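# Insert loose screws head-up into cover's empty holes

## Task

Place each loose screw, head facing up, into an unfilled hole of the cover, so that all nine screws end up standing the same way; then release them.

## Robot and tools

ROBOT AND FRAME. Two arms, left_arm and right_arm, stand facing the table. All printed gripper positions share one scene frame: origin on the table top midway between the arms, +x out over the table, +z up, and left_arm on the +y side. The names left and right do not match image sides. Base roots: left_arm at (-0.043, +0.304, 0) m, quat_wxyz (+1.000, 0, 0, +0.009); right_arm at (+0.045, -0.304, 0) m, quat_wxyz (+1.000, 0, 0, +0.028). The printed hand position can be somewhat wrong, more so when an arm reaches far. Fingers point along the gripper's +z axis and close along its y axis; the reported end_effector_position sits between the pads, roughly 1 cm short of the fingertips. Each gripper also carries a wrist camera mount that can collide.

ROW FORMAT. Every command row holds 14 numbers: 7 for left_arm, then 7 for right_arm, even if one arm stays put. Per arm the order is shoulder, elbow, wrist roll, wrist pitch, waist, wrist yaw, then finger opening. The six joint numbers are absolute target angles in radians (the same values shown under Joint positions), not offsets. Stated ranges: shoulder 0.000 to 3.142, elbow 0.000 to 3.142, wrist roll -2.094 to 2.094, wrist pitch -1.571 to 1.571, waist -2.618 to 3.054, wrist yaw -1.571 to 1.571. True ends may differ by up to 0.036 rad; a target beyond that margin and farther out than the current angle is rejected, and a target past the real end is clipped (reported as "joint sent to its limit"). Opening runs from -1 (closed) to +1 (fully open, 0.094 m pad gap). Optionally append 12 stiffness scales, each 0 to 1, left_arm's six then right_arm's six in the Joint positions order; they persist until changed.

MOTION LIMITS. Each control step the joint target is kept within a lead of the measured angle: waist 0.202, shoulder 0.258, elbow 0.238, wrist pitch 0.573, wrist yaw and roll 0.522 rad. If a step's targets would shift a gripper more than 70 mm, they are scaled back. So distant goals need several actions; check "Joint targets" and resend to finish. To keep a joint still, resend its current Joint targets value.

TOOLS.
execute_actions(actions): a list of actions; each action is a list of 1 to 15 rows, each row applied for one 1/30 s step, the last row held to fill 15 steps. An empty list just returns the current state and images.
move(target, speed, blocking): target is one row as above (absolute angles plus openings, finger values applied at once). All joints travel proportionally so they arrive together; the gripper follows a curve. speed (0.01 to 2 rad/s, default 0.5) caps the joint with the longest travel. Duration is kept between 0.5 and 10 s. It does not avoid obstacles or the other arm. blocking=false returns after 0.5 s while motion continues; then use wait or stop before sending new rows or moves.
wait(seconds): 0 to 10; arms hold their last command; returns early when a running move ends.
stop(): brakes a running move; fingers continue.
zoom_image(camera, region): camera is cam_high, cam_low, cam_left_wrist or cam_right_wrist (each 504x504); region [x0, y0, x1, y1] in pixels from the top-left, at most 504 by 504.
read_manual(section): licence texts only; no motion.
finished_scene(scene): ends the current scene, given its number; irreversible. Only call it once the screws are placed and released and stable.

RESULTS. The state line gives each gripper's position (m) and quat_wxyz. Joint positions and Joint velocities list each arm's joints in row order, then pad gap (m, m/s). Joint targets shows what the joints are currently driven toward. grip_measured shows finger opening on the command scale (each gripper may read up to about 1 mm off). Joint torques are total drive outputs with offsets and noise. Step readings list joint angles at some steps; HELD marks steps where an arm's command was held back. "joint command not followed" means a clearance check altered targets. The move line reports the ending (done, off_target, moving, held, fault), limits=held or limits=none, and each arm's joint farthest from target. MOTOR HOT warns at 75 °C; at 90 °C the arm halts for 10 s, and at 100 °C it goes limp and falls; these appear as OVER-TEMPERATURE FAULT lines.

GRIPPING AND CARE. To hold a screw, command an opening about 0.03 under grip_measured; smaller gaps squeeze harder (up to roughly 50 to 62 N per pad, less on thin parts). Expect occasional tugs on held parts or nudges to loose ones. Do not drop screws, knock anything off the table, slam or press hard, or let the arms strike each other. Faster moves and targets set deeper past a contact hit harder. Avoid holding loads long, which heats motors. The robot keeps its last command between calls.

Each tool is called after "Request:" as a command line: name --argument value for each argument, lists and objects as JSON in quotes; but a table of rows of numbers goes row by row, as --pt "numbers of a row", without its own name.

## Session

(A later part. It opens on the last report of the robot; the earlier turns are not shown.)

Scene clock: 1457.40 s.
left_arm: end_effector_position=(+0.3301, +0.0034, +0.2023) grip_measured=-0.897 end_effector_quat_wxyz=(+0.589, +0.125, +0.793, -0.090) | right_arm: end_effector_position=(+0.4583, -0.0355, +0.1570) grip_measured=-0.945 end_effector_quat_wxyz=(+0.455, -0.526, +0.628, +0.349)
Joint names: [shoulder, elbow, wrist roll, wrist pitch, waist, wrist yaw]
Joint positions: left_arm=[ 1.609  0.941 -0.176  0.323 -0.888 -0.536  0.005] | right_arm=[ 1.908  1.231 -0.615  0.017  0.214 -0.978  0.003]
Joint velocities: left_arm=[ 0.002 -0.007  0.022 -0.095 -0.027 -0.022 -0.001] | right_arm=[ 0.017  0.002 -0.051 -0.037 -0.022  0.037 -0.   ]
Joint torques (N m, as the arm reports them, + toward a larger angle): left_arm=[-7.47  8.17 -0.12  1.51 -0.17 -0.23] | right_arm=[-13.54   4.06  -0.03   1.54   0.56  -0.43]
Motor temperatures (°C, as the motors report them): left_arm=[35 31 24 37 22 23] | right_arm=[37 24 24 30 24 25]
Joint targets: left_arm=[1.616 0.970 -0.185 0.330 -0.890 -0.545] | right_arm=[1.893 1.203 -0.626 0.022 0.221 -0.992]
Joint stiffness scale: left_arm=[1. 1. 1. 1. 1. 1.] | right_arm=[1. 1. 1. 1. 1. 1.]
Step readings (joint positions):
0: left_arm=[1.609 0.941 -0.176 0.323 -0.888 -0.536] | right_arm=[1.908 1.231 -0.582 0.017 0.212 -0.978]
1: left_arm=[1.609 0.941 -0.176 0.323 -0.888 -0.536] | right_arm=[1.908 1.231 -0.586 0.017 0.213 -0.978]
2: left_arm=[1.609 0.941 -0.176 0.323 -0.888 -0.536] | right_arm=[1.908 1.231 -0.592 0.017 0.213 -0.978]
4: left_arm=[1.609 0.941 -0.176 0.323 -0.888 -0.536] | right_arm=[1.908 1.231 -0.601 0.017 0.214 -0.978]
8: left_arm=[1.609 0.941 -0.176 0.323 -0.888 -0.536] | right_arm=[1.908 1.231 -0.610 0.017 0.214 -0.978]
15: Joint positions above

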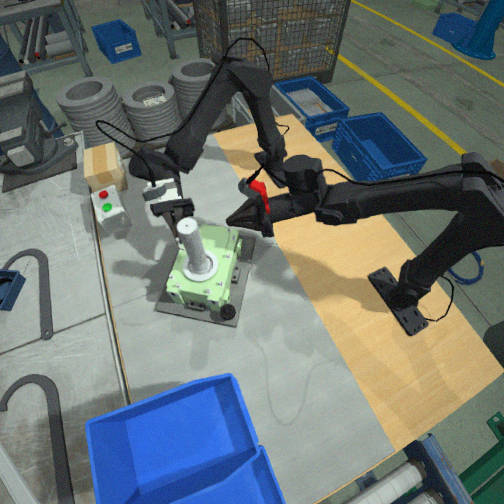

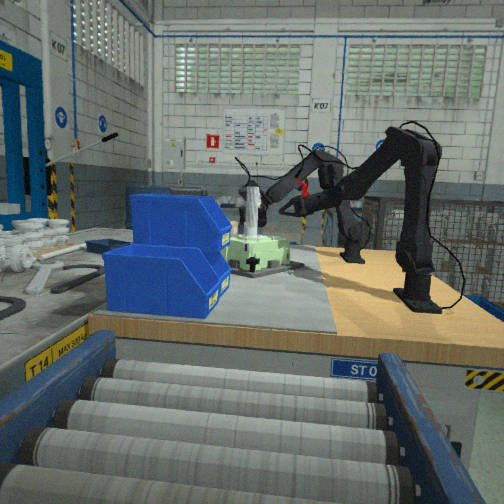

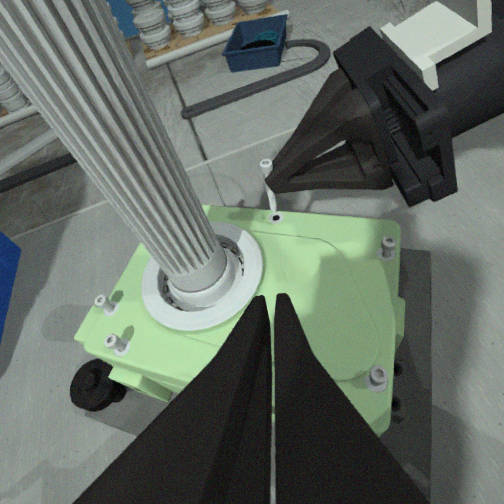

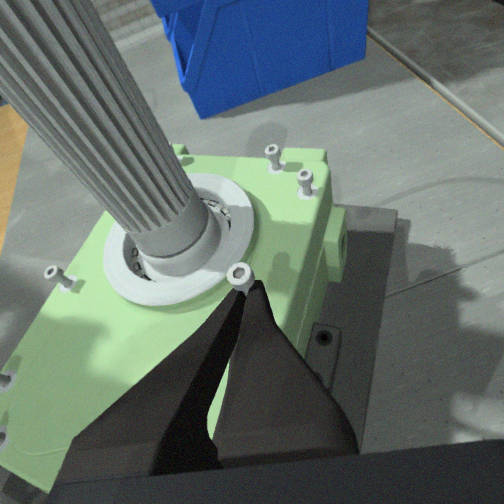

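Elbow stuck; pulse.

Request:
execute_actions --actions '[[[1.616,0.97,-0.185,0.33,-0.89,-0.545,-0.9,1.893,1.193,-0.623,0.022,0.221,-0.992,-0.965],[1.616,0.97,-0.185,0.33,-0.89,-0.545,-0.9,1.893,1.203,-0.623,0.022,0.221,-0.992,-0.965]]]'

Request:
zoom_image --camera "cam_left_wrist" --region '[210, 130, 350, 250]'

Request:
zoom_image --camera "cam_high" --region '[140, 200, 220, 280]'

Scene clock: 1463.30 s.
left_arm: end_effector_position=(+0.3301, +0.0034, +0.2023) grip_measured=-0.897 end_effector_quat_wxyz=(+0.589, +0.125, +0.793, -0.090) | right_arm: end_effector_position=(+0.4569, -0.0359, +0.1548) grip_measured=-0.945 end_effector_quat_wxyz=(+0.454, -0.526, +0.629, +0.349)
Joint names: [shoulder, elbow, wrist roll, wrist pitch, waist, wrist yaw]
Joint positions: left_arm=[ 1.609  0.941 -0.176  0.323 -0.888 -0.536  0.005] | right_arm=[ 1.907  1.223 -0.616  0.02   0.214 -0.978  0.003]
Joint velocities: left_arm=[-0.007 -0.002  0.11  -0.007  0.007 -0.022 -0.001] | right_arm=[-0.012 -0.007  0.022 -0.007 -0.027 -0.037 -0.   ]
Joint torques (N m, as the arm reports them, + toward a larger angle): left_arm=[-7.5   8.21 -0.12  1.51 -0.18 -0.22] | right_arm=[-13.39   4.66  -0.04   1.5    0.58  -0.43]
Motor temperatures (°C, as the motors report them): left_arm=[35 31 24 37 22 23] | right_arm=[37 24 24 30 24 25]
Joint targets: left_arm=[1.616 0.970 -0.185 0.330 -0.890 -0.545] | right_arm=[1.893 1.203 -0.623 0.022 0.221 -0.992]
Joint stiffness scale: left_arm=[1. 1. 1. 1. 1. 1.] | right_arm=[1. 1. 1. 1. 1. 1.]
Step readings (joint positions):
0: left_arm=[1.609 0.941 -0.176 0.323 -0.888 -0.536] | right_arm=[1.908 1.231 -0.616 0.017 0.214 -0.978]
1: left_arm=[1.609 0.941 -0.176 0.323 -0.888 -0.536] | right_arm=[1.908 1.229 -0.616 0.019 0.214 -0.978]
2: left_arm=[1.609 0.941 -0.176 0.323 -0.888 -0.536] | right_arm=[1.907 1.226 -0.616 0.020 0.214 -0.978]
4: left_arm=[1.609 0.941 -0.176 0.323 -0.888 -0.536] | right_arm=[1.907 1.223 -0.616 0.020 0.214 -0.978]
8: left_arm=[1.609 0.941 -0.176 0.323 -0.888 -0.536] | right_arm=[1.907 1.223 -0.616 0.020 0.214 -0.978]
15: Joint positions above

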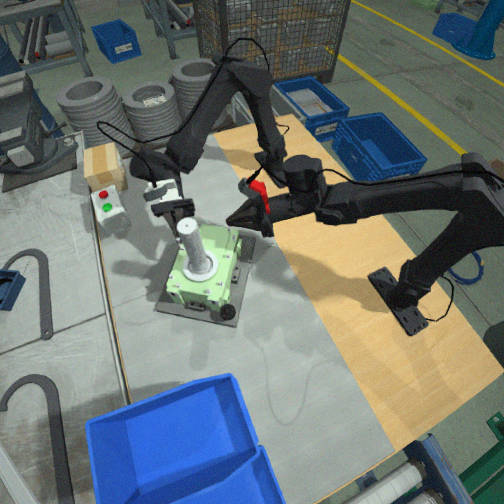

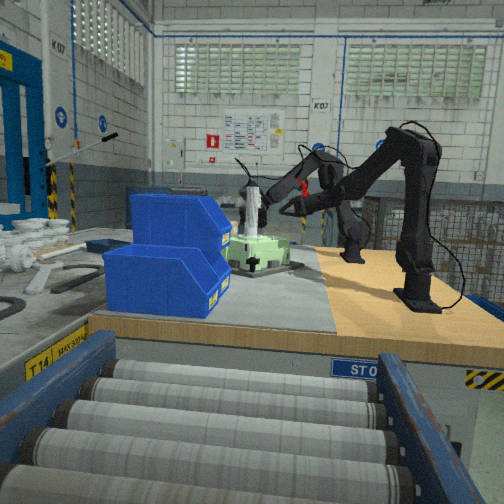

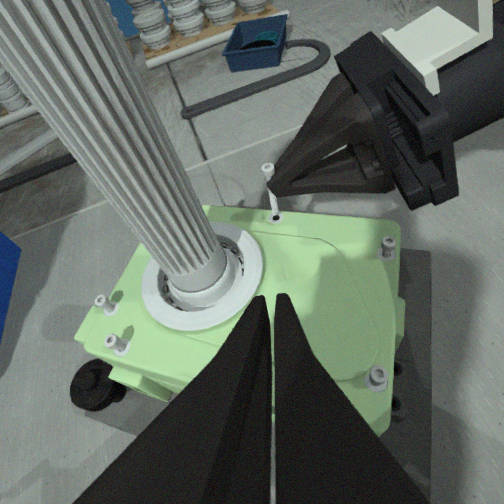

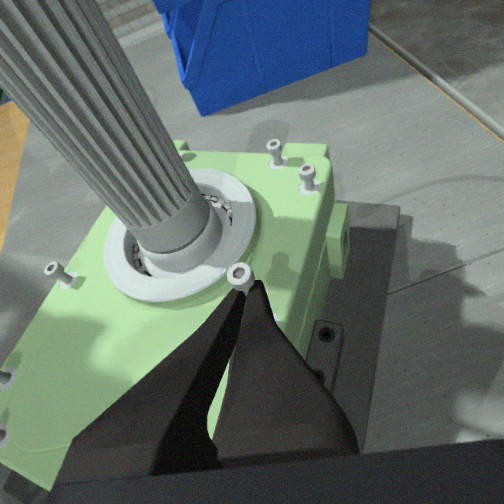

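Region (210, 130, 350, 250) of cam_left_wrist's 504x504 image, scaled by 3.600, with more detail than that image has; it fills the top 432 rows of this view, and the rest is white.

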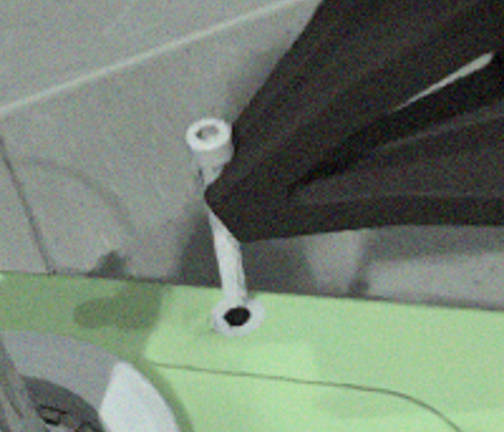

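Region (140, 200, 220, 280) of cam_high's 504x504 image, scaled by 6.300, with more detail than that image has.

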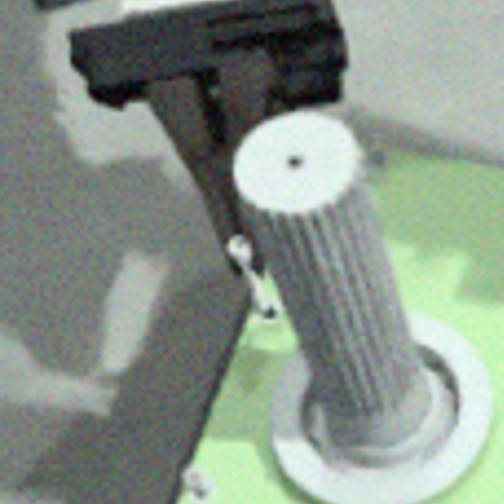

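Request:
execute_actions --actions '[[[1.616,0.97,-0.185,0.33,-0.89,-0.545,-0.9,1.927,1.203,-0.623,0.022,0.221,-0.992,-0.965],[1.616,0.97,-0.185,0.33,-0.89,-0.545,-0.9,1.927,1.203,-0.623,0.022,0.221,-0.992,-0.965],[1.616,0.97,-0.185,0.33,-0.89,-0.545,-0.9,1.919,1.203,-0.623,0.022,0.221,-0.992,-0.965]]]'

Request:
zoom_image --camera "cam_left_wrist" --region '[210, 130, 350, 250]'

Request:
zoom_image --camera "cam_high" --region '[140, 200, 220, 280]'

Scene clock: 1470.30 s.
left_arm: end_effector_position=(+0.3301, +0.0034, +0.2023) grip_measured=-0.897 end_effector_quat_wxyz=(+0.589, +0.125, +0.793, -0.090) | right_arm: end_effector_position=(+0.4571, -0.0358, +0.1519) grip_measured=-0.945 end_effector_quat_wxyz=(+0.451, -0.525, +0.630, +0.351)
Joint names: [shoulder, elbow, wrist roll, wrist pitch, waist, wrist yaw]
Joint positions: left_arm=[ 1.609  0.941 -0.176  0.323 -0.888 -0.536  0.005] | right_arm=[ 1.914  1.223 -0.616  0.021  0.214 -0.979  0.003]
Joint velocities: left_arm=[-0.012  0.002 -0.066 -0.022 -0.012 -0.007 -0.   ] | right_arm=[-0.012 -0.007  0.066  0.037  0.012  0.022  0.001]
Joint torques (N m, as the arm reports them, + toward a larger angle): left_arm=[-7.46  8.18 -0.12  1.5  -0.16 -0.21] | right_arm=[-11.62   4.86  -0.04   1.5    0.64  -0.45]
Motor temperatures (°C, as the motors report them): left_arm=[35 31 24 37 22 23] | right_arm=[37 24 24 30 24 25]
Joint targets: left_arm=[1.616 0.970 -0.185 0.330 -0.890 -0.545] | right_arm=[1.919 1.203 -0.623 0.022 0.221 -0.992]
Joint stiffness scale: left_arm=[1. 1. 1. 1. 1. 1.] | right_arm=[1. 1. 1. 1. 1. 1.]
Step readings (joint positions):
0: left_arm=[1.609 0.941 -0.176 0.323 -0.888 -0.536] | right_arm=[1.907 1.223 -0.616 0.020 0.214 -0.978]
1: left_arm=[1.609 0.941 -0.176 0.323 -0.888 -0.536] | right_arm=[1.908 1.223 -0.616 0.020 0.214 -0.979]
2: left_arm=[1.609 0.941 -0.176 0.323 -0.888 -0.536] | right_arm=[1.909 1.223 -0.616 0.021 0.214 -0.979]
4: left_arm=[1.609 0.941 -0.176 0.323 -0.888 -0.536] | right_arm=[1.912 1.223 -0.616 0.021 0.214 -0.979]
8: left_arm=[1.609 0.941 -0.176 0.323 -0.888 -0.536] | right_arm=[1.914 1.223 -0.616 0.021 0.214 -0.979]
15: Joint positions above

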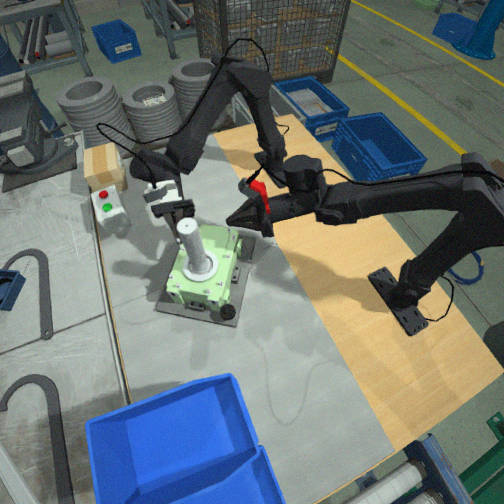

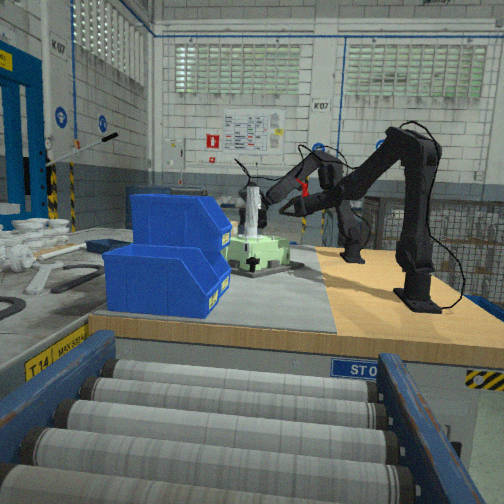

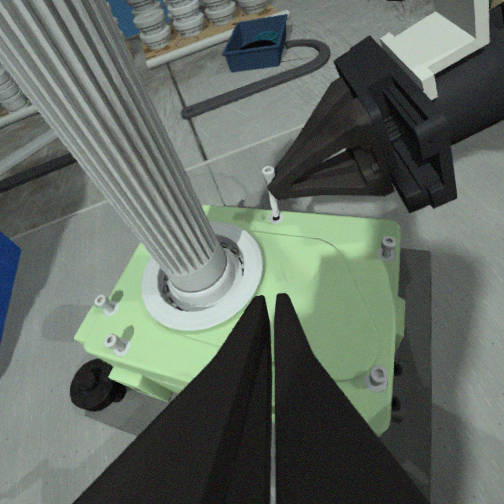

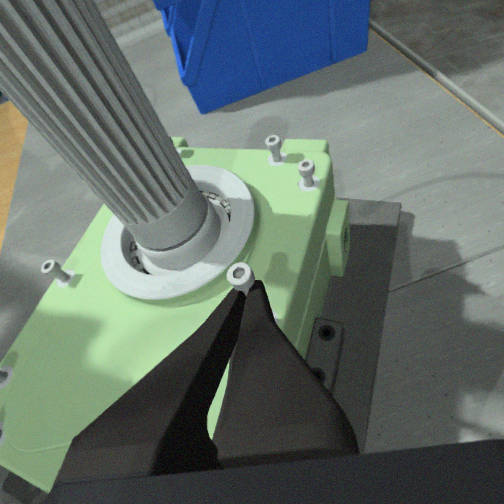

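Region (210, 130, 350, 250) of cam_left_wrist's 504x504 image, scaled by 3.600, with more detail than that image has; it fills the top 432 rows of this view, and the rest is white.

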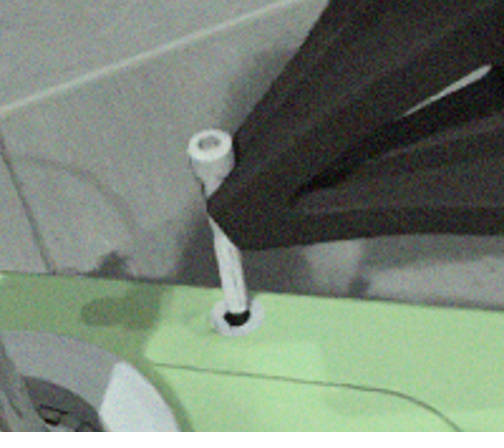

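Region (140, 200, 220, 280) of cam_high's 504x504 image, scaled by 6.300, with more detail than that image has.

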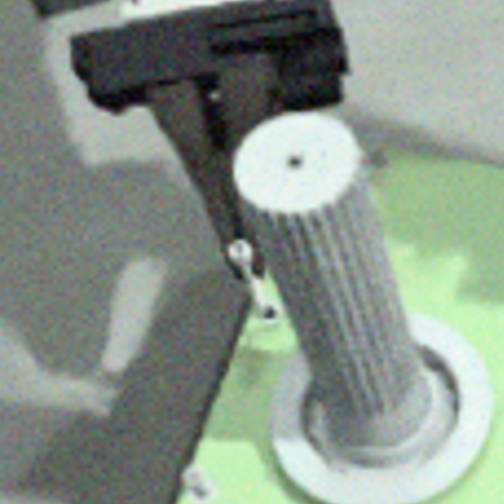

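Looks aligned. Lower further.

Request:
execute_actions --actions '[[[1.616,0.97,-0.185,0.33,-0.89,-0.545,-0.9,1.934,1.203,-0.623,0.022,0.221,-0.992,-0.965],[1.616,0.97,-0.185,0.33,-0.89,-0.545,-0.9,1.934,1.203,-0.623,0.022,0.221,-0.992,-0.965],[1.616,0.97,-0.185,0.33,-0.89,-0.545,-0.9,1.926,1.203,-0.623,0.022,0.221,-0.992,-0.965]]]'

Request:
zoom_image --camera "cam_left_wrist" --region '[210, 130, 350, 250]'

Request:
zoom_image --camera "cam_high" --region '[140, 200, 220, 280]'

Scene clock: 1476.30 s.
left_arm: end_effector_position=(+0.3301, +0.0034, +0.2023) grip_measured=-0.897 end_effector_quat_wxyz=(+0.589, +0.125, +0.793, -0.090) | right_arm: end_effector_position=(+0.4572, -0.0355, +0.1508) grip_measured=-0.945 end_effector_quat_wxyz=(+0.451, -0.526, +0.630, +0.352)
Joint names: [shoulder, elbow, wrist roll, wrist pitch, waist, wrist yaw]
Joint positions: left_arm=[ 1.609  0.941 -0.176  0.323 -0.888 -0.536  0.005] | right_arm=[ 1.917  1.223 -0.616  0.024  0.214 -0.981  0.003]
Joint velocities: left_arm=[-0.007 -0.002  0.066 -0.037  0.012  0.066  0.   ] | right_arm=[-0.012 -0.007 -0.007 -0.007  0.002  0.022 -0.   ]
Joint torques (N m, as the arm reports them, + toward a larger angle): left_arm=[-7.49  8.16 -0.13  1.51 -0.16 -0.23] | right_arm=[-11.23   4.79  -0.04   1.42   0.63  -0.41]
Motor temperatures (°C, as the motors report them): left_arm=[35 31 24 37 22 23] | right_arm=[37 24 24 30 24 25]
Joint targets: left_arm=[1.616 0.970 -0.185 0.330 -0.890 -0.545] | right_arm=[1.926 1.203 -0.623 0.022 0.221 -0.992]
Joint stiffness scale: left_arm=[1. 1. 1. 1. 1. 1.] | right_arm=[1. 1. 1. 1. 1. 1.]
Step readings (joint positions):
0: left_arm=[1.609 0.941 -0.176 0.323 -0.888 -0.536] | right_arm=[1.914 1.223 -0.616 0.021 0.214 -0.979]
1: left_arm=[1.609 0.941 -0.176 0.323 -0.888 -0.536] | right_arm=[1.914 1.223 -0.616 0.021 0.214 -0.979]
2: left_arm=[1.609 0.941 -0.176 0.323 -0.888 -0.536] | right_arm=[1.916 1.223 -0.616 0.022 0.214 -0.979]
4: left_arm=[1.609 0.941 -0.176 0.323 -0.888 -0.536] | right_arm=[1.917 1.223 -0.616 0.024 0.214 -0.981]
8: left_arm=[1.609 0.941 -0.176 0.323 -0.888 -0.536] | right_arm=[1.917 1.223 -0.616 0.024 0.214 -0.981]
15: Joint positions above

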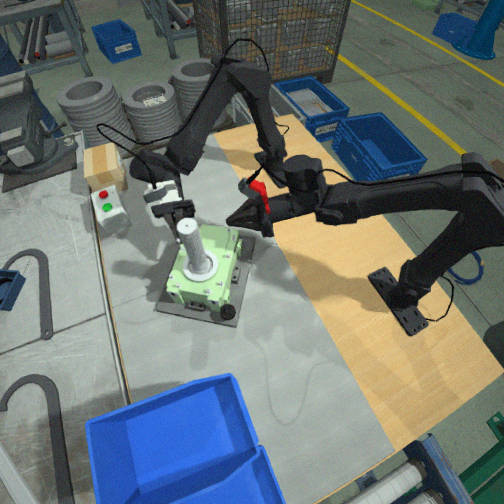

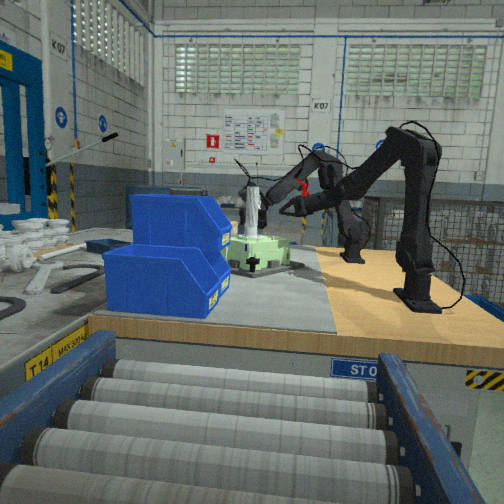

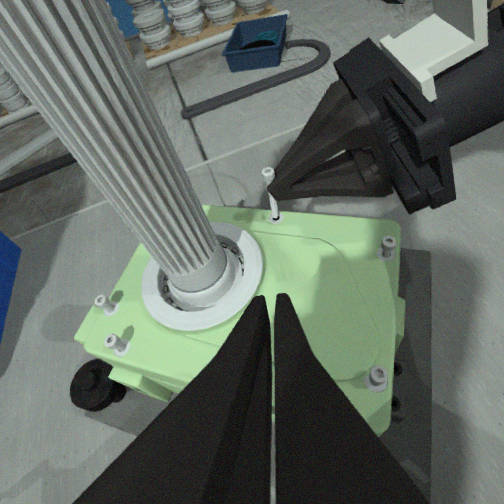

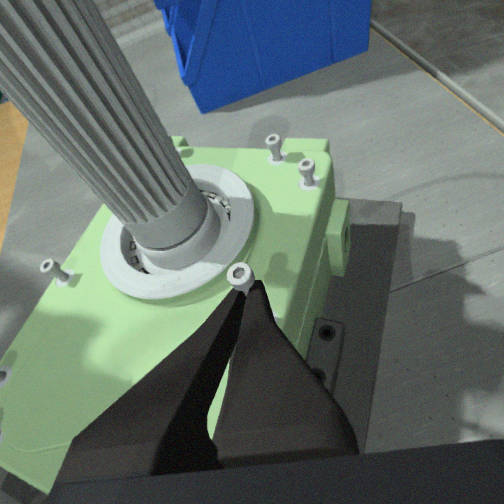

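Region (210, 130, 350, 250) of cam_left_wrist's 504x504 image, scaled by 3.600, with more detail than that image has; it fills the top 432 rows of this view, and the rest is white.

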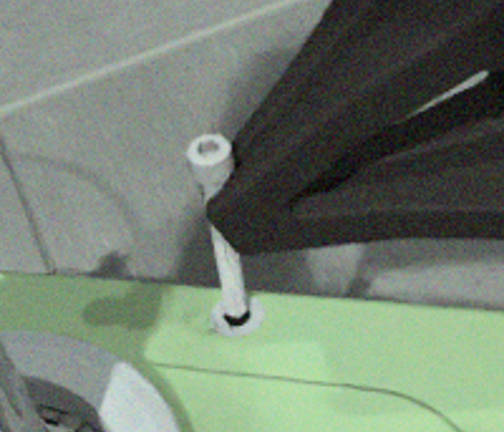

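Region (140, 200, 220, 280) of cam_high's 504x504 image, scaled by 6.300, with more detail than that image has.

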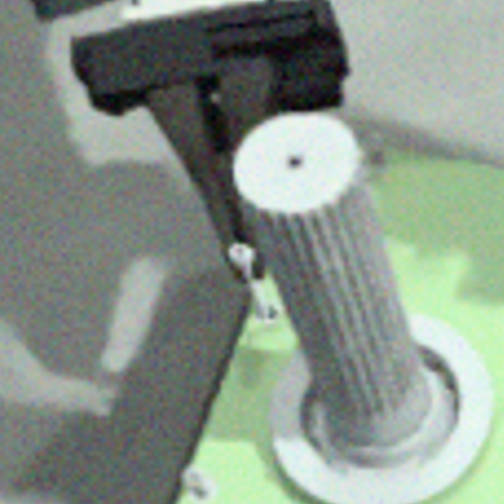

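Request:
execute_actions --actions '[[[1.616,0.97,-0.185,0.33,-0.89,-0.545,-0.9,1.915,1.203,-0.623,0.024,0.221,-1.007,-0.965]]]'

Request:
zoom_image --camera "cam_left_wrist" --region '[210, 130, 350, 250]'

Scene clock: 1487.40 s.
left_arm: end_effector_position=(+0.3301, +0.0034, +0.2023) grip_measured=-0.897 end_effector_quat_wxyz=(+0.589, +0.125, +0.793, -0.090) | right_arm: end_effector_position=(+0.4559, -0.0349, +0.1518) grip_measured=-0.945 end_effector_quat_wxyz=(+0.451, -0.526, +0.627, +0.356)
Joint names: [shoulder, elbow, wrist roll, wrist pitch, waist, wrist yaw]
Joint positions: left_arm=[ 1.609  0.941 -0.176  0.323 -0.888 -0.536  0.005] | right_arm=[ 1.917  1.223 -0.616  0.024  0.214 -0.991  0.003]
Joint velocities: left_arm=[ 0.012 -0.012  0.081  0.081  0.007  0.007  0.   ] | right_arm=[-0.012  0.002 -0.007  0.051 -0.007  0.007 -0.   ]
Joint torques (N m, as the arm reports them, + toward a larger angle): left_arm=[-7.5   8.16 -0.12  1.51 -0.17 -0.22] | right_arm=[-12.39   4.73  -0.02   1.49   0.69  -0.46]
Motor temperatures (°C, as the motors report them): left_arm=[35 31 24 37 22 23] | right_arm=[36 24 24 30 24 25]
Joint targets: left_arm=[1.616 0.970 -0.185 0.330 -0.890 -0.545] | right_arm=[1.915 1.203 -0.623 0.024 0.221 -1.007]
Joint stiffness scale: left_arm=[1. 1. 1. 1. 1. 1.] | right_arm=[1. 1. 1. 1. 1. 1.]
Step readings (joint positions):
0: left_arm=[1.609 0.941 -0.176 0.323 -0.888 -0.536] | right_arm=[1.917 1.223 -0.616 0.024 0.214 -0.981]
1: left_arm=[1.609 0.941 -0.176 0.323 -0.888 -0.536] | right_arm=[1.917 1.223 -0.616 0.024 0.214 -0.983]
2: left_arm=[1.609 0.941 -0.176 0.323 -0.888 -0.536] | right_arm=[1.917 1.223 -0.616 0.024 0.214 -0.984]
4: left_arm=[1.609 0.941 -0.176 0.323 -0.888 -0.536] | right_arm=[1.917 1.223 -0.616 0.024 0.214 -0.987]
8: left_arm=[1.609 0.941 -0.176 0.323 -0.888 -0.536] | right_arm=[1.917 1.223 -0.616 0.024 0.214 -0.990]
15: Joint positions above

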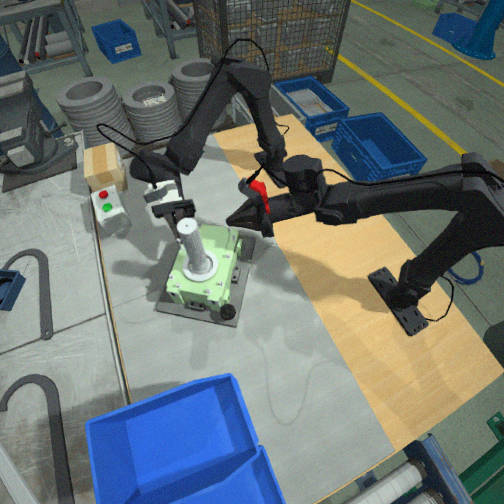

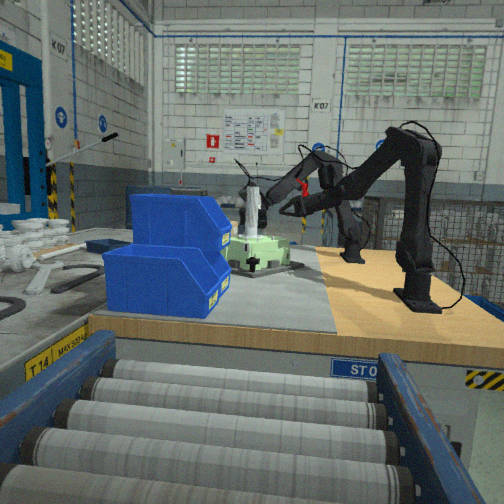

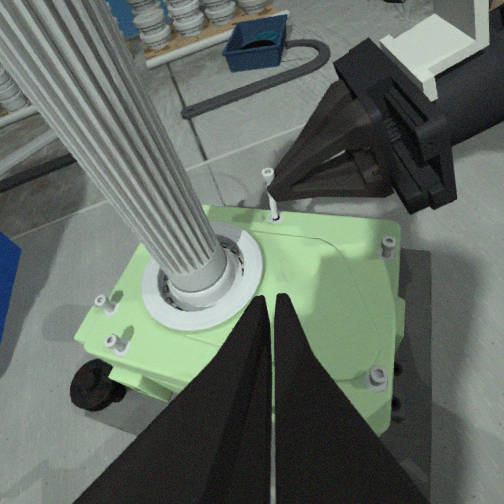

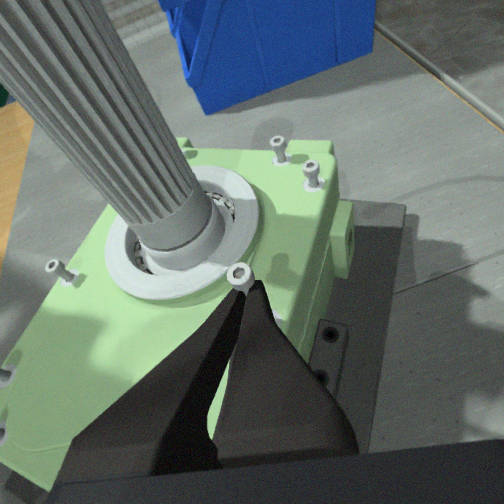

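Region (210, 130, 350, 250) of cam_left_wrist's 504x504 image, scaled by 3.600, with more detail than that image has; it fills the top 432 rows of this view, and the rest is white.

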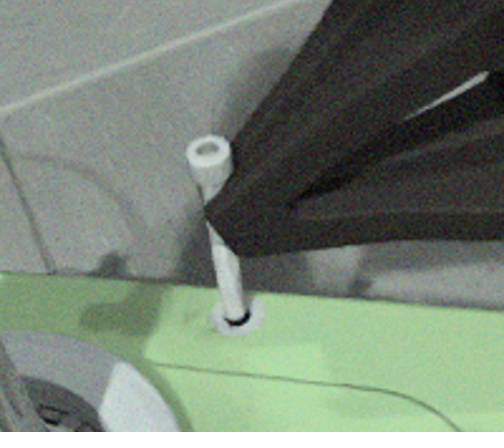

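Request:
execute_actions --actions '[[[1.616,0.97,-0.185,0.33,-0.89,-0.545,-0.9,1.915,1.187,-0.623,0.024,0.221,-1.005,-0.965],[1.616,0.97,-0.185,0.33,-0.89,-0.545,-0.9,1.915,1.2,-0.623,0.024,0.221,-1.005,-0.965]]]'

Request:
zoom_image --camera "cam_left_wrist" --region '[210, 130, 350, 250]'

Scene clock: 1493.90 s.
left_arm: end_effector_position=(+0.3301, +0.0034, +0.2023) grip_measured=-0.897 end_effector_quat_wxyz=(+0.589, +0.125, +0.793, -0.090) | right_arm: end_effector_position=(+0.4552, -0.0349, +0.1509) grip_measured=-0.945 end_effector_quat_wxyz=(+0.450, -0.526, +0.627, +0.356)
Joint names: [shoulder, elbow, wrist roll, wrist pitch, waist, wrist yaw]
Joint positions: left_arm=[ 1.609  0.941 -0.176  0.323 -0.888 -0.536  0.005] | right_arm=[ 1.917  1.219 -0.616  0.027  0.214 -0.992  0.003]
Joint velocities: left_arm=[-0.007 -0.007  0.022  0.007 -0.002 -0.066 -0.   ] | right_arm=[-0.012 -0.007  0.007  0.066  0.007 -0.007  0.001]
Joint torques (N m, as the arm reports them, + toward a larger angle): left_arm=[-7.47  8.19 -0.12  1.5  -0.15 -0.22] | right_arm=[-12.36   4.62   0.01   1.45   0.58  -0.45]
Motor temperatures (°C, as the motors report them): left_arm=[35 31 24 37 22 23] | right_arm=[36 24 24 30 24 25]
Joint targets: left_arm=[1.616 0.970 -0.185 0.330 -0.890 -0.545] | right_arm=[1.915 1.200 -0.623 0.024 0.221 -1.005]
Joint stiffness scale: left_arm=[1. 1. 1. 1. 1. 1.] | right_arm=[1. 1. 1. 1. 1. 1.]
Step readings (joint positions):
0: left_arm=[1.609 0.941 -0.176 0.323 -0.888 -0.536] | right_arm=[1.917 1.223 -0.616 0.024 0.214 -0.991]
1: left_arm=[1.609 0.941 -0.176 0.323 -0.888 -0.536] | right_arm=[1.917 1.221 -0.616 0.025 0.214 -0.991]
2: left_arm=[1.609 0.941 -0.176 0.323 -0.888 -0.536] | right_arm=[1.917 1.219 -0.616 0.026 0.214 -0.992]
4: left_arm=[1.609 0.941 -0.176 0.323 -0.888 -0.536] | right_arm=[1.917 1.219 -0.616 0.026 0.214 -0.992]
8: left_arm=[1.609 0.941 -0.176 0.323 -0.888 -0.536] | right_arm=[1.917 1.219 -0.616 0.027 0.214 -0.992]
15: Joint positions above

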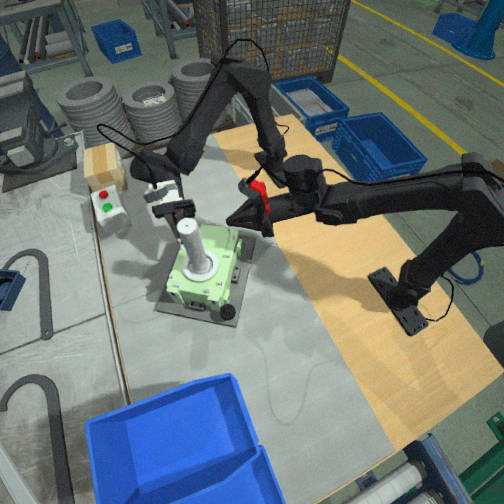

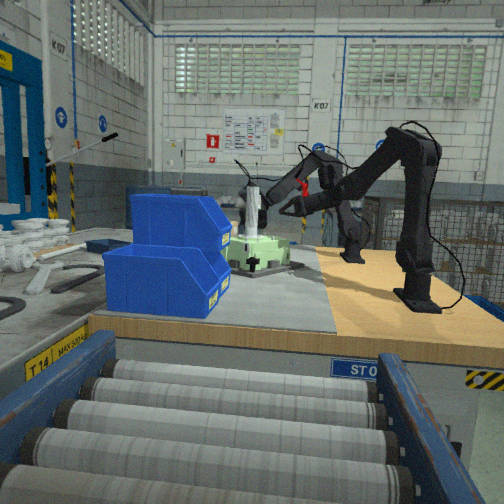

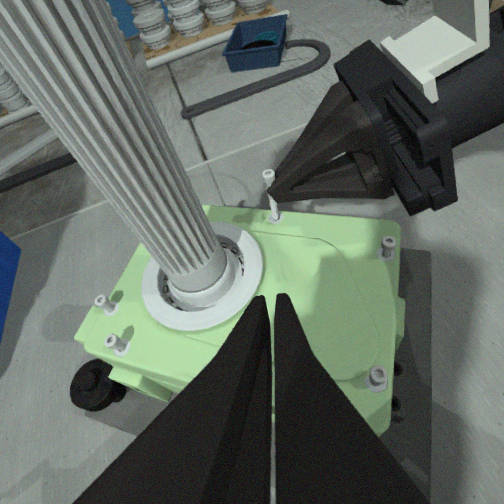

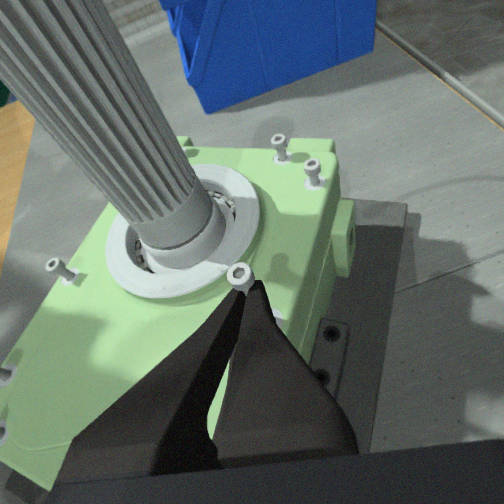

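Region (210, 130, 350, 250) of cam_left_wrist's 504x504 image, scaled by 3.600, with more detail than that image has; it fills the top 432 rows of this view, and the rest is white.

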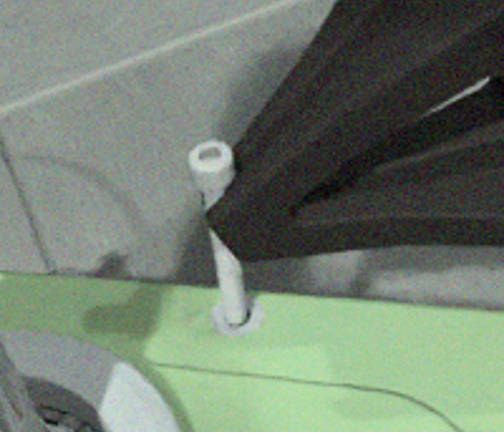

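Request:
execute_actions --actions '[[[1.616,0.97,-0.185,0.33,-0.89,-0.545,-0.9,1.937,1.2,-0.623,0.024,0.221,-1.005,-0.965],[1.616,0.97,-0.185,0.33,-0.89,-0.545,-0.9,1.937,1.2,-0.623,0.024,0.221,-1.005,-0.965],[1.616,0.97,-0.185,0.33,-0.89,-0.545,-0.9,1.93,1.2,-0.623,0.024,0.221,-1.005,-0.965]]]'

Request:
zoom_image --camera "cam_left_wrist" --region '[210, 130, 350, 250]'

Scene clock: 1499.87 s.
left_arm: end_effector_position=(+0.3301, +0.0034, +0.2023) grip_measured=-0.897 end_effector_quat_wxyz=(+0.589, +0.125, +0.793, -0.090) | right_arm: end_effector_position=(+0.4556, -0.0348, +0.1496) grip_measured=-0.945 end_effector_quat_wxyz=(+0.450, -0.526, +0.627, +0.357)
Joint names: [shoulder, elbow, wrist roll, wrist pitch, waist, wrist yaw]
Joint positions: left_arm=[ 1.609  0.941 -0.176  0.323 -0.888 -0.536  0.005] | right_arm=[ 1.921  1.219 -0.616  0.029  0.214 -0.992  0.003]
Joint velocities: left_arm=[-0.017 -0.002 -0.007 -0.022  0.017 -0.022  0.   ] | right_arm=[-0.007  0.007  0.022 -0.095 -0.002  0.022  0.   ]
Joint torques (N m, as the arm reports them, + toward a larger angle): left_arm=[-7.47  8.13 -0.12  1.51 -0.17 -0.22] | right_arm=[-11.22   4.62  -0.01   1.38   0.76  -0.43]
Motor temperatures (°C, as the motors report them): left_arm=[35 31 24 37 22 23] | right_arm=[36 24 24 30 24 25]
Joint targets: left_arm=[1.616 0.970 -0.185 0.330 -0.890 -0.545] | right_arm=[1.930 1.200 -0.623 0.024 0.221 -1.005]
Joint stiffness scale: left_arm=[1. 1. 1. 1. 1. 1.] | right_arm=[1. 1. 1. 1. 1. 1.]
Step readings (joint positions):
0: left_arm=[1.609 0.941 -0.176 0.323 -0.888 -0.536] | right_arm=[1.917 1.219 -0.616 0.027 0.214 -0.992]
1: left_arm=[1.609 0.941 -0.176 0.323 -0.888 -0.536] | right_arm=[1.919 1.219 -0.616 0.027 0.214 -0.992]
2: left_arm=[1.609 0.941 -0.176 0.323 -0.888 -0.536] | right_arm=[1.920 1.219 -0.616 0.028 0.214 -0.993]
4: left_arm=[1.609 0.941 -0.176 0.323 -0.888 -0.536] | right_arm=[1.921 1.219 -0.616 0.029 0.214 -0.992]
8: left_arm=[1.609 0.941 -0.176 0.323 -0.888 -0.536] | right_arm=[1.921 1.219 -0.616 0.029 0.214 -0.992]
15: Joint positions above

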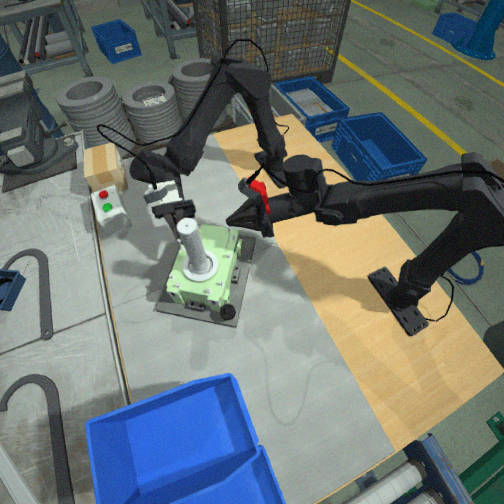

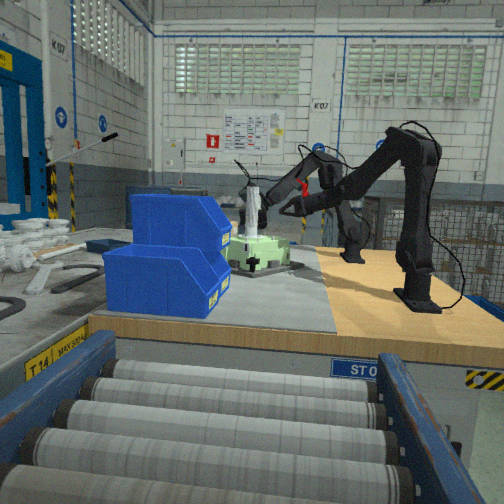

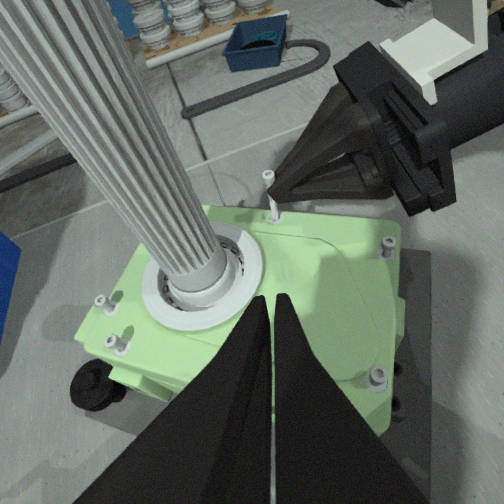

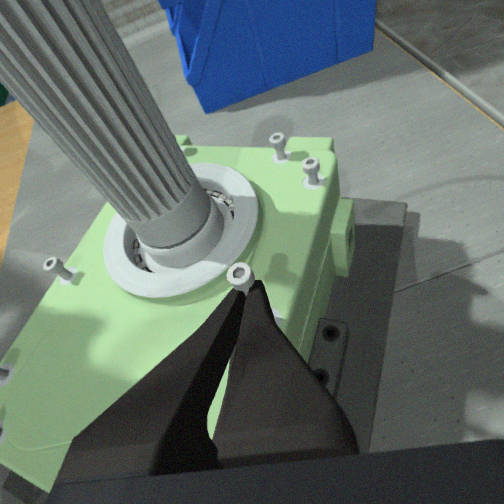

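Region (210, 130, 350, 250) of cam_left_wrist's 504x504 image, scaled by 3.600, with more detail than that image has; it fills the top 432 rows of this view, and the rest is white.

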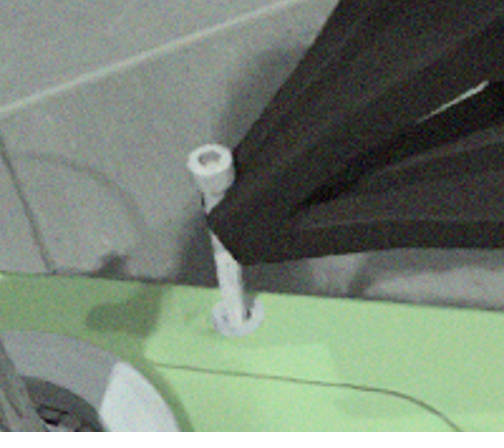

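Request:
execute_actions --actions '[[[1.616,0.97,-0.185,0.33,-0.89,-0.545,-0.9,1.93,1.2,-0.623,0.024,0.203,-1.0,-0.965],[1.616,0.97,-0.185,0.33,-0.89,-0.545,-0.9,1.93,1.2,-0.623,0.024,0.208,-1.0,-0.965],[1.616,0.97,-0.185,0.33,-0.89,-0.545,-0.9,1.93,1.2,-0.623,0.024,0.208,-1.0,-0.965],[1.616,0.97,-0.185,0.33,-0.89,-0.545,-0.9,1.93,1.2,-0.623,0.024,0.208,-1.0,-0.965],[1.616,0.97,-0.185,0.33,-0.89,-0.545,-0.9,1.94,1.2,-0.623,0.024,0.208,-1.0,-0.965],[1.616,0.97,-0.185,0.33,-0.89,-0.545,-0.9,1.94,1.2,-0.623,0.024,0.208,-1.0,-0.965],[1.616,0.97,-0.185,0.33,-0.89,-0.545,-0.9,1.934,1.2,-0.623,0.024,0.208,-1.0,-0.965]]]'

Request:
zoom_image --camera "cam_left_wrist" --region '[210, 130, 350, 250]'

Scene clock: 1508.93 s.
left_arm: end_effector_position=(+0.3301, +0.0034, +0.2023) grip_measured=-0.897 end_effector_quat_wxyz=(+0.589, +0.125, +0.793, -0.090) | right_arm: end_effector_position=(+0.4559, -0.0349, +0.1469) grip_measured=-0.945 end_effector_quat_wxyz=(+0.448, -0.525, +0.629, +0.358)
Joint names: [shoulder, elbow, wrist roll, wrist pitch, waist, wrist yaw]
Joint positions: left_arm=[ 1.609  0.941 -0.176  0.323 -0.888 -0.536  0.005] | right_arm=[ 1.927  1.219 -0.616  0.029  0.213 -0.992  0.003]
Joint velocities: left_arm=[ 0.002  0.007  0.022 -0.125  0.007  0.007 -0.   ] | right_arm=[ 0.007  0.017 -0.007 -0.066 -0.002 -0.081  0.001]
Joint torques (N m, as the arm reports them, + toward a larger angle): left_arm=[-7.5   8.15 -0.12  1.5  -0.17 -0.22] | right_arm=[-11.55   4.74   0.01   1.38  -0.42  -0.38]
Motor temperatures (°C, as the motors report them): left_arm=[34 31 24 37 22 23] | right_arm=[36 24 24 30 24 25]
Joint targets: left_arm=[1.616 0.970 -0.185 0.330 -0.890 -0.545] | right_arm=[1.934 1.200 -0.623 0.024 0.208 -1.000]
Joint stiffness scale: left_arm=[1. 1. 1. 1. 1. 1.] | right_arm=[1. 1. 1. 1. 1. 1.]
Step readings (joint positions):
0: left_arm=[1.609 0.941 -0.176 0.323 -0.888 -0.536] | right_arm=[1.921 1.219 -0.616 0.029 0.214 -0.992]
1: left_arm=[1.609 0.941 -0.176 0.323 -0.888 -0.536] | right_arm=[1.921 1.219 -0.616 0.029 0.213 -0.992]
2: left_arm=[1.609 0.941 -0.176 0.323 -0.888 -0.536] | right_arm=[1.921 1.219 -0.616 0.029 0.213 -0.992]
4: left_arm=[1.609 0.941 -0.176 0.323 -0.888 -0.536] | right_arm=[1.921 1.219 -0.616 0.029 0.213 -0.992]
8: left_arm=[1.609 0.941 -0.176 0.323 -0.888 -0.536] | right_arm=[1.926 1.219 -0.616 0.029 0.213 -0.992]
15: Joint positions above

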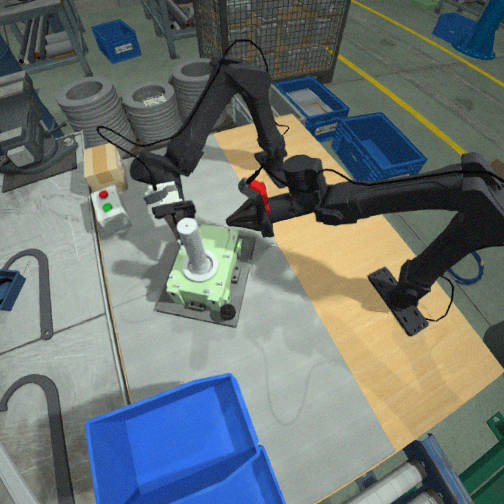

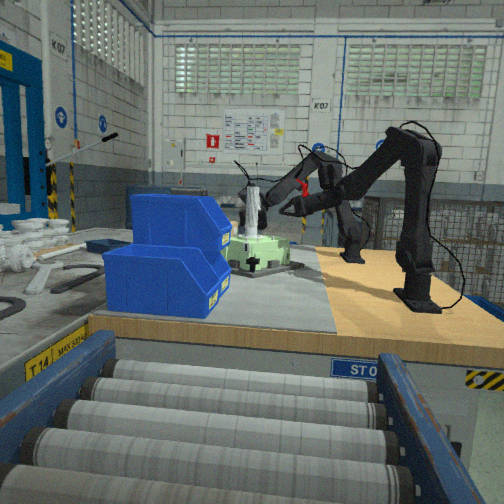

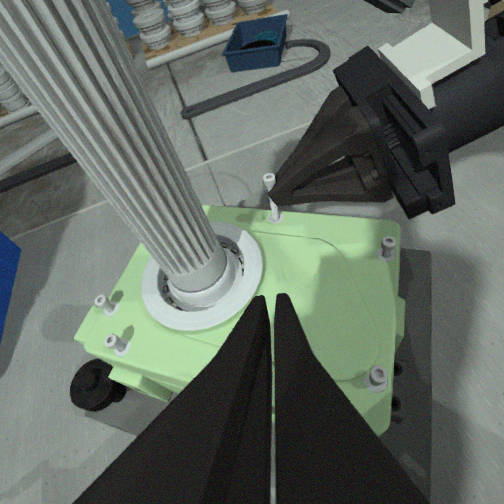

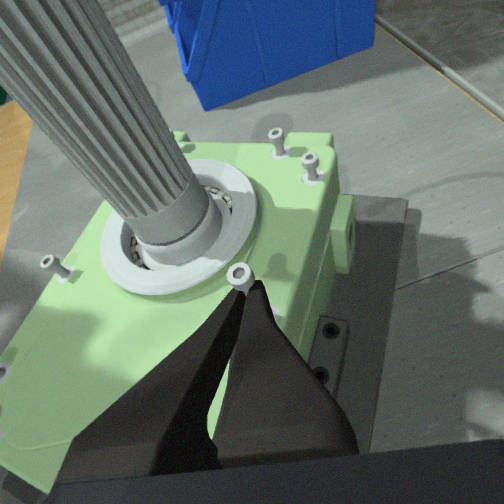

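Region (210, 130, 350, 250) of cam_left_wrist's 504x504 image, scaled by 3.600, with more detail than that image has; it fills the top 432 rows of this view, and the rest is white.

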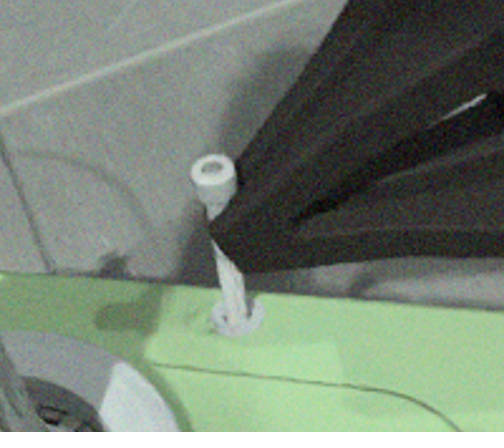

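It's entering. A bit deeper.

Request:
execute_actions --actions '[[[1.616,0.97,-0.185,0.33,-0.89,-0.545,-0.9,1.947,1.2,-0.623,0.024,0.211,-1.0,-0.965],[1.616,0.97,-0.185,0.33,-0.89,-0.545,-0.9,1.947,1.2,-0.623,0.024,0.211,-1.0,-0.965],[1.616,0.97,-0.185,0.33,-0.89,-0.545,-0.9,1.943,1.2,-0.623,0.024,0.211,-1.0,-0.965]]]'

Request:
zoom_image --camera "cam_left_wrist" --region '[210, 130, 350, 250]'

Scene clock: 1522.20 s.
left_arm: end_effector_position=(+0.3301, +0.0034, +0.2023) grip_measured=-0.897 end_effector_quat_wxyz=(+0.589, +0.125, +0.793, -0.090) | right_arm: end_effector_position=(+0.4562, -0.0349, +0.1431) grip_measured=-0.945 end_effector_quat_wxyz=(+0.445, -0.525, +0.631, +0.359)
Joint names: [shoulder, elbow, wrist roll, wrist pitch, waist, wrist yaw]
Joint positions: left_arm=[ 1.609  0.941 -0.176  0.323 -0.888 -0.536  0.005] | right_arm=[ 1.936  1.219 -0.616  0.03   0.213 -0.992  0.003]
Joint velocities: left_arm=[-0.002 -0.002 -0.022  0.066 -0.002  0.022 -0.001] | right_arm=[-0.002  0.007  0.007 -0.095 -0.012 -0.037 -0.001]
Joint torques (N m, as the arm reports them, + toward a larger angle): left_arm=[-7.5   8.16 -0.12  1.51 -0.15 -0.23] | right_arm=[-11.46   4.74  -0.04   1.37  -0.42  -0.41]
Motor temperatures (°C, as the motors report them): left_arm=[34 31 24 37 22 23] | right_arm=[36 24 24 30 24 25]
Joint targets: left_arm=[1.616 0.970 -0.185 0.330 -0.890 -0.545] | right_arm=[1.943 1.200 -0.623 0.024 0.211 -1.000]
Joint stiffness scale: left_arm=[1. 1. 1. 1. 1. 1.] | right_arm=[1. 1. 1. 1. 1. 1.]
Step readings (joint positions):
0: left_arm=[1.609 0.941 -0.176 0.323 -0.888 -0.536] | right_arm=[1.927 1.219 -0.616 0.029 0.213 -0.992]
1: left_arm=[1.609 0.941 -0.176 0.323 -0.888 -0.536] | right_arm=[1.929 1.219 -0.616 0.029 0.213 -0.992]
2: left_arm=[1.609 0.941 -0.176 0.323 -0.888 -0.536] | right_arm=[1.930 1.219 -0.616 0.030 0.213 -0.992]
4: left_arm=[1.609 0.941 -0.176 0.323 -0.888 -0.536] | right_arm=[1.933 1.219 -0.616 0.030 0.213 -0.992]
8: left_arm=[1.609 0.941 -0.176 0.323 -0.888 -0.536] | right_arm=[1.936 1.219 -0.616 0.030 0.213 -0.992]
15: Joint positions above

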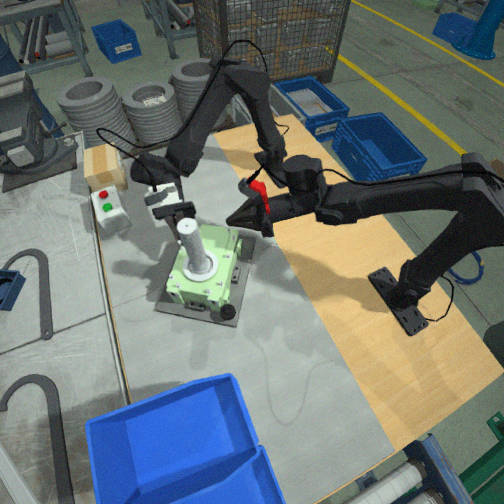

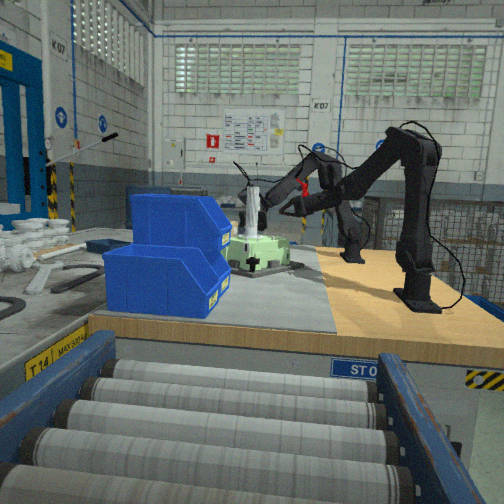

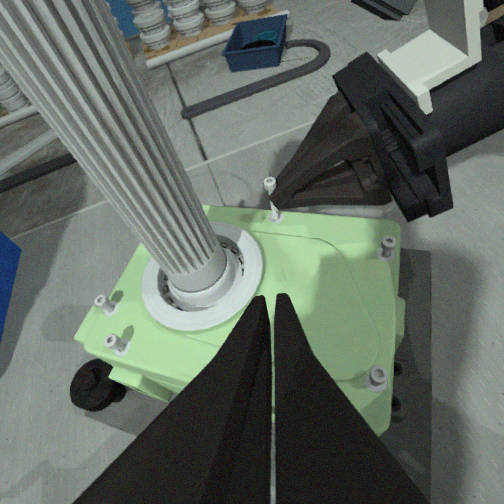

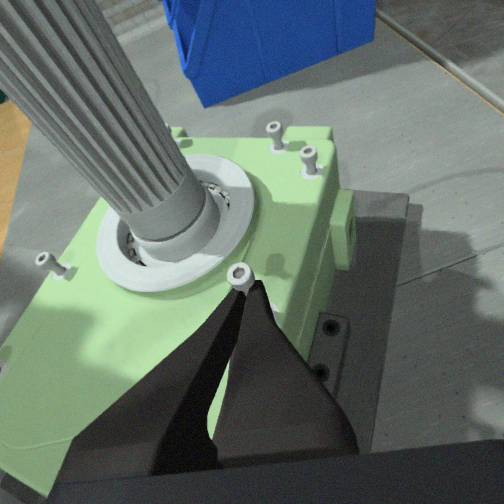

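Region (210, 130, 350, 250) of cam_left_wrist's 504x504 image, scaled by 3.600, with more detail than that image has; it fills the top 432 rows of this view, and the rest is white.

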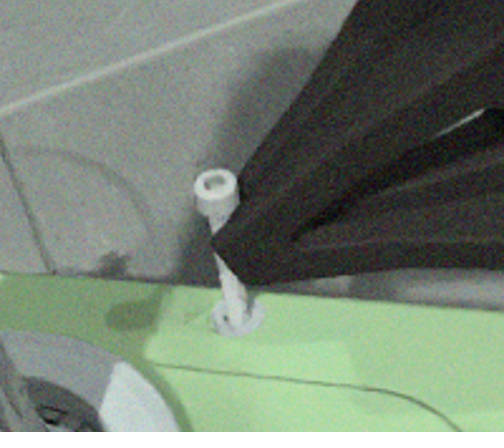

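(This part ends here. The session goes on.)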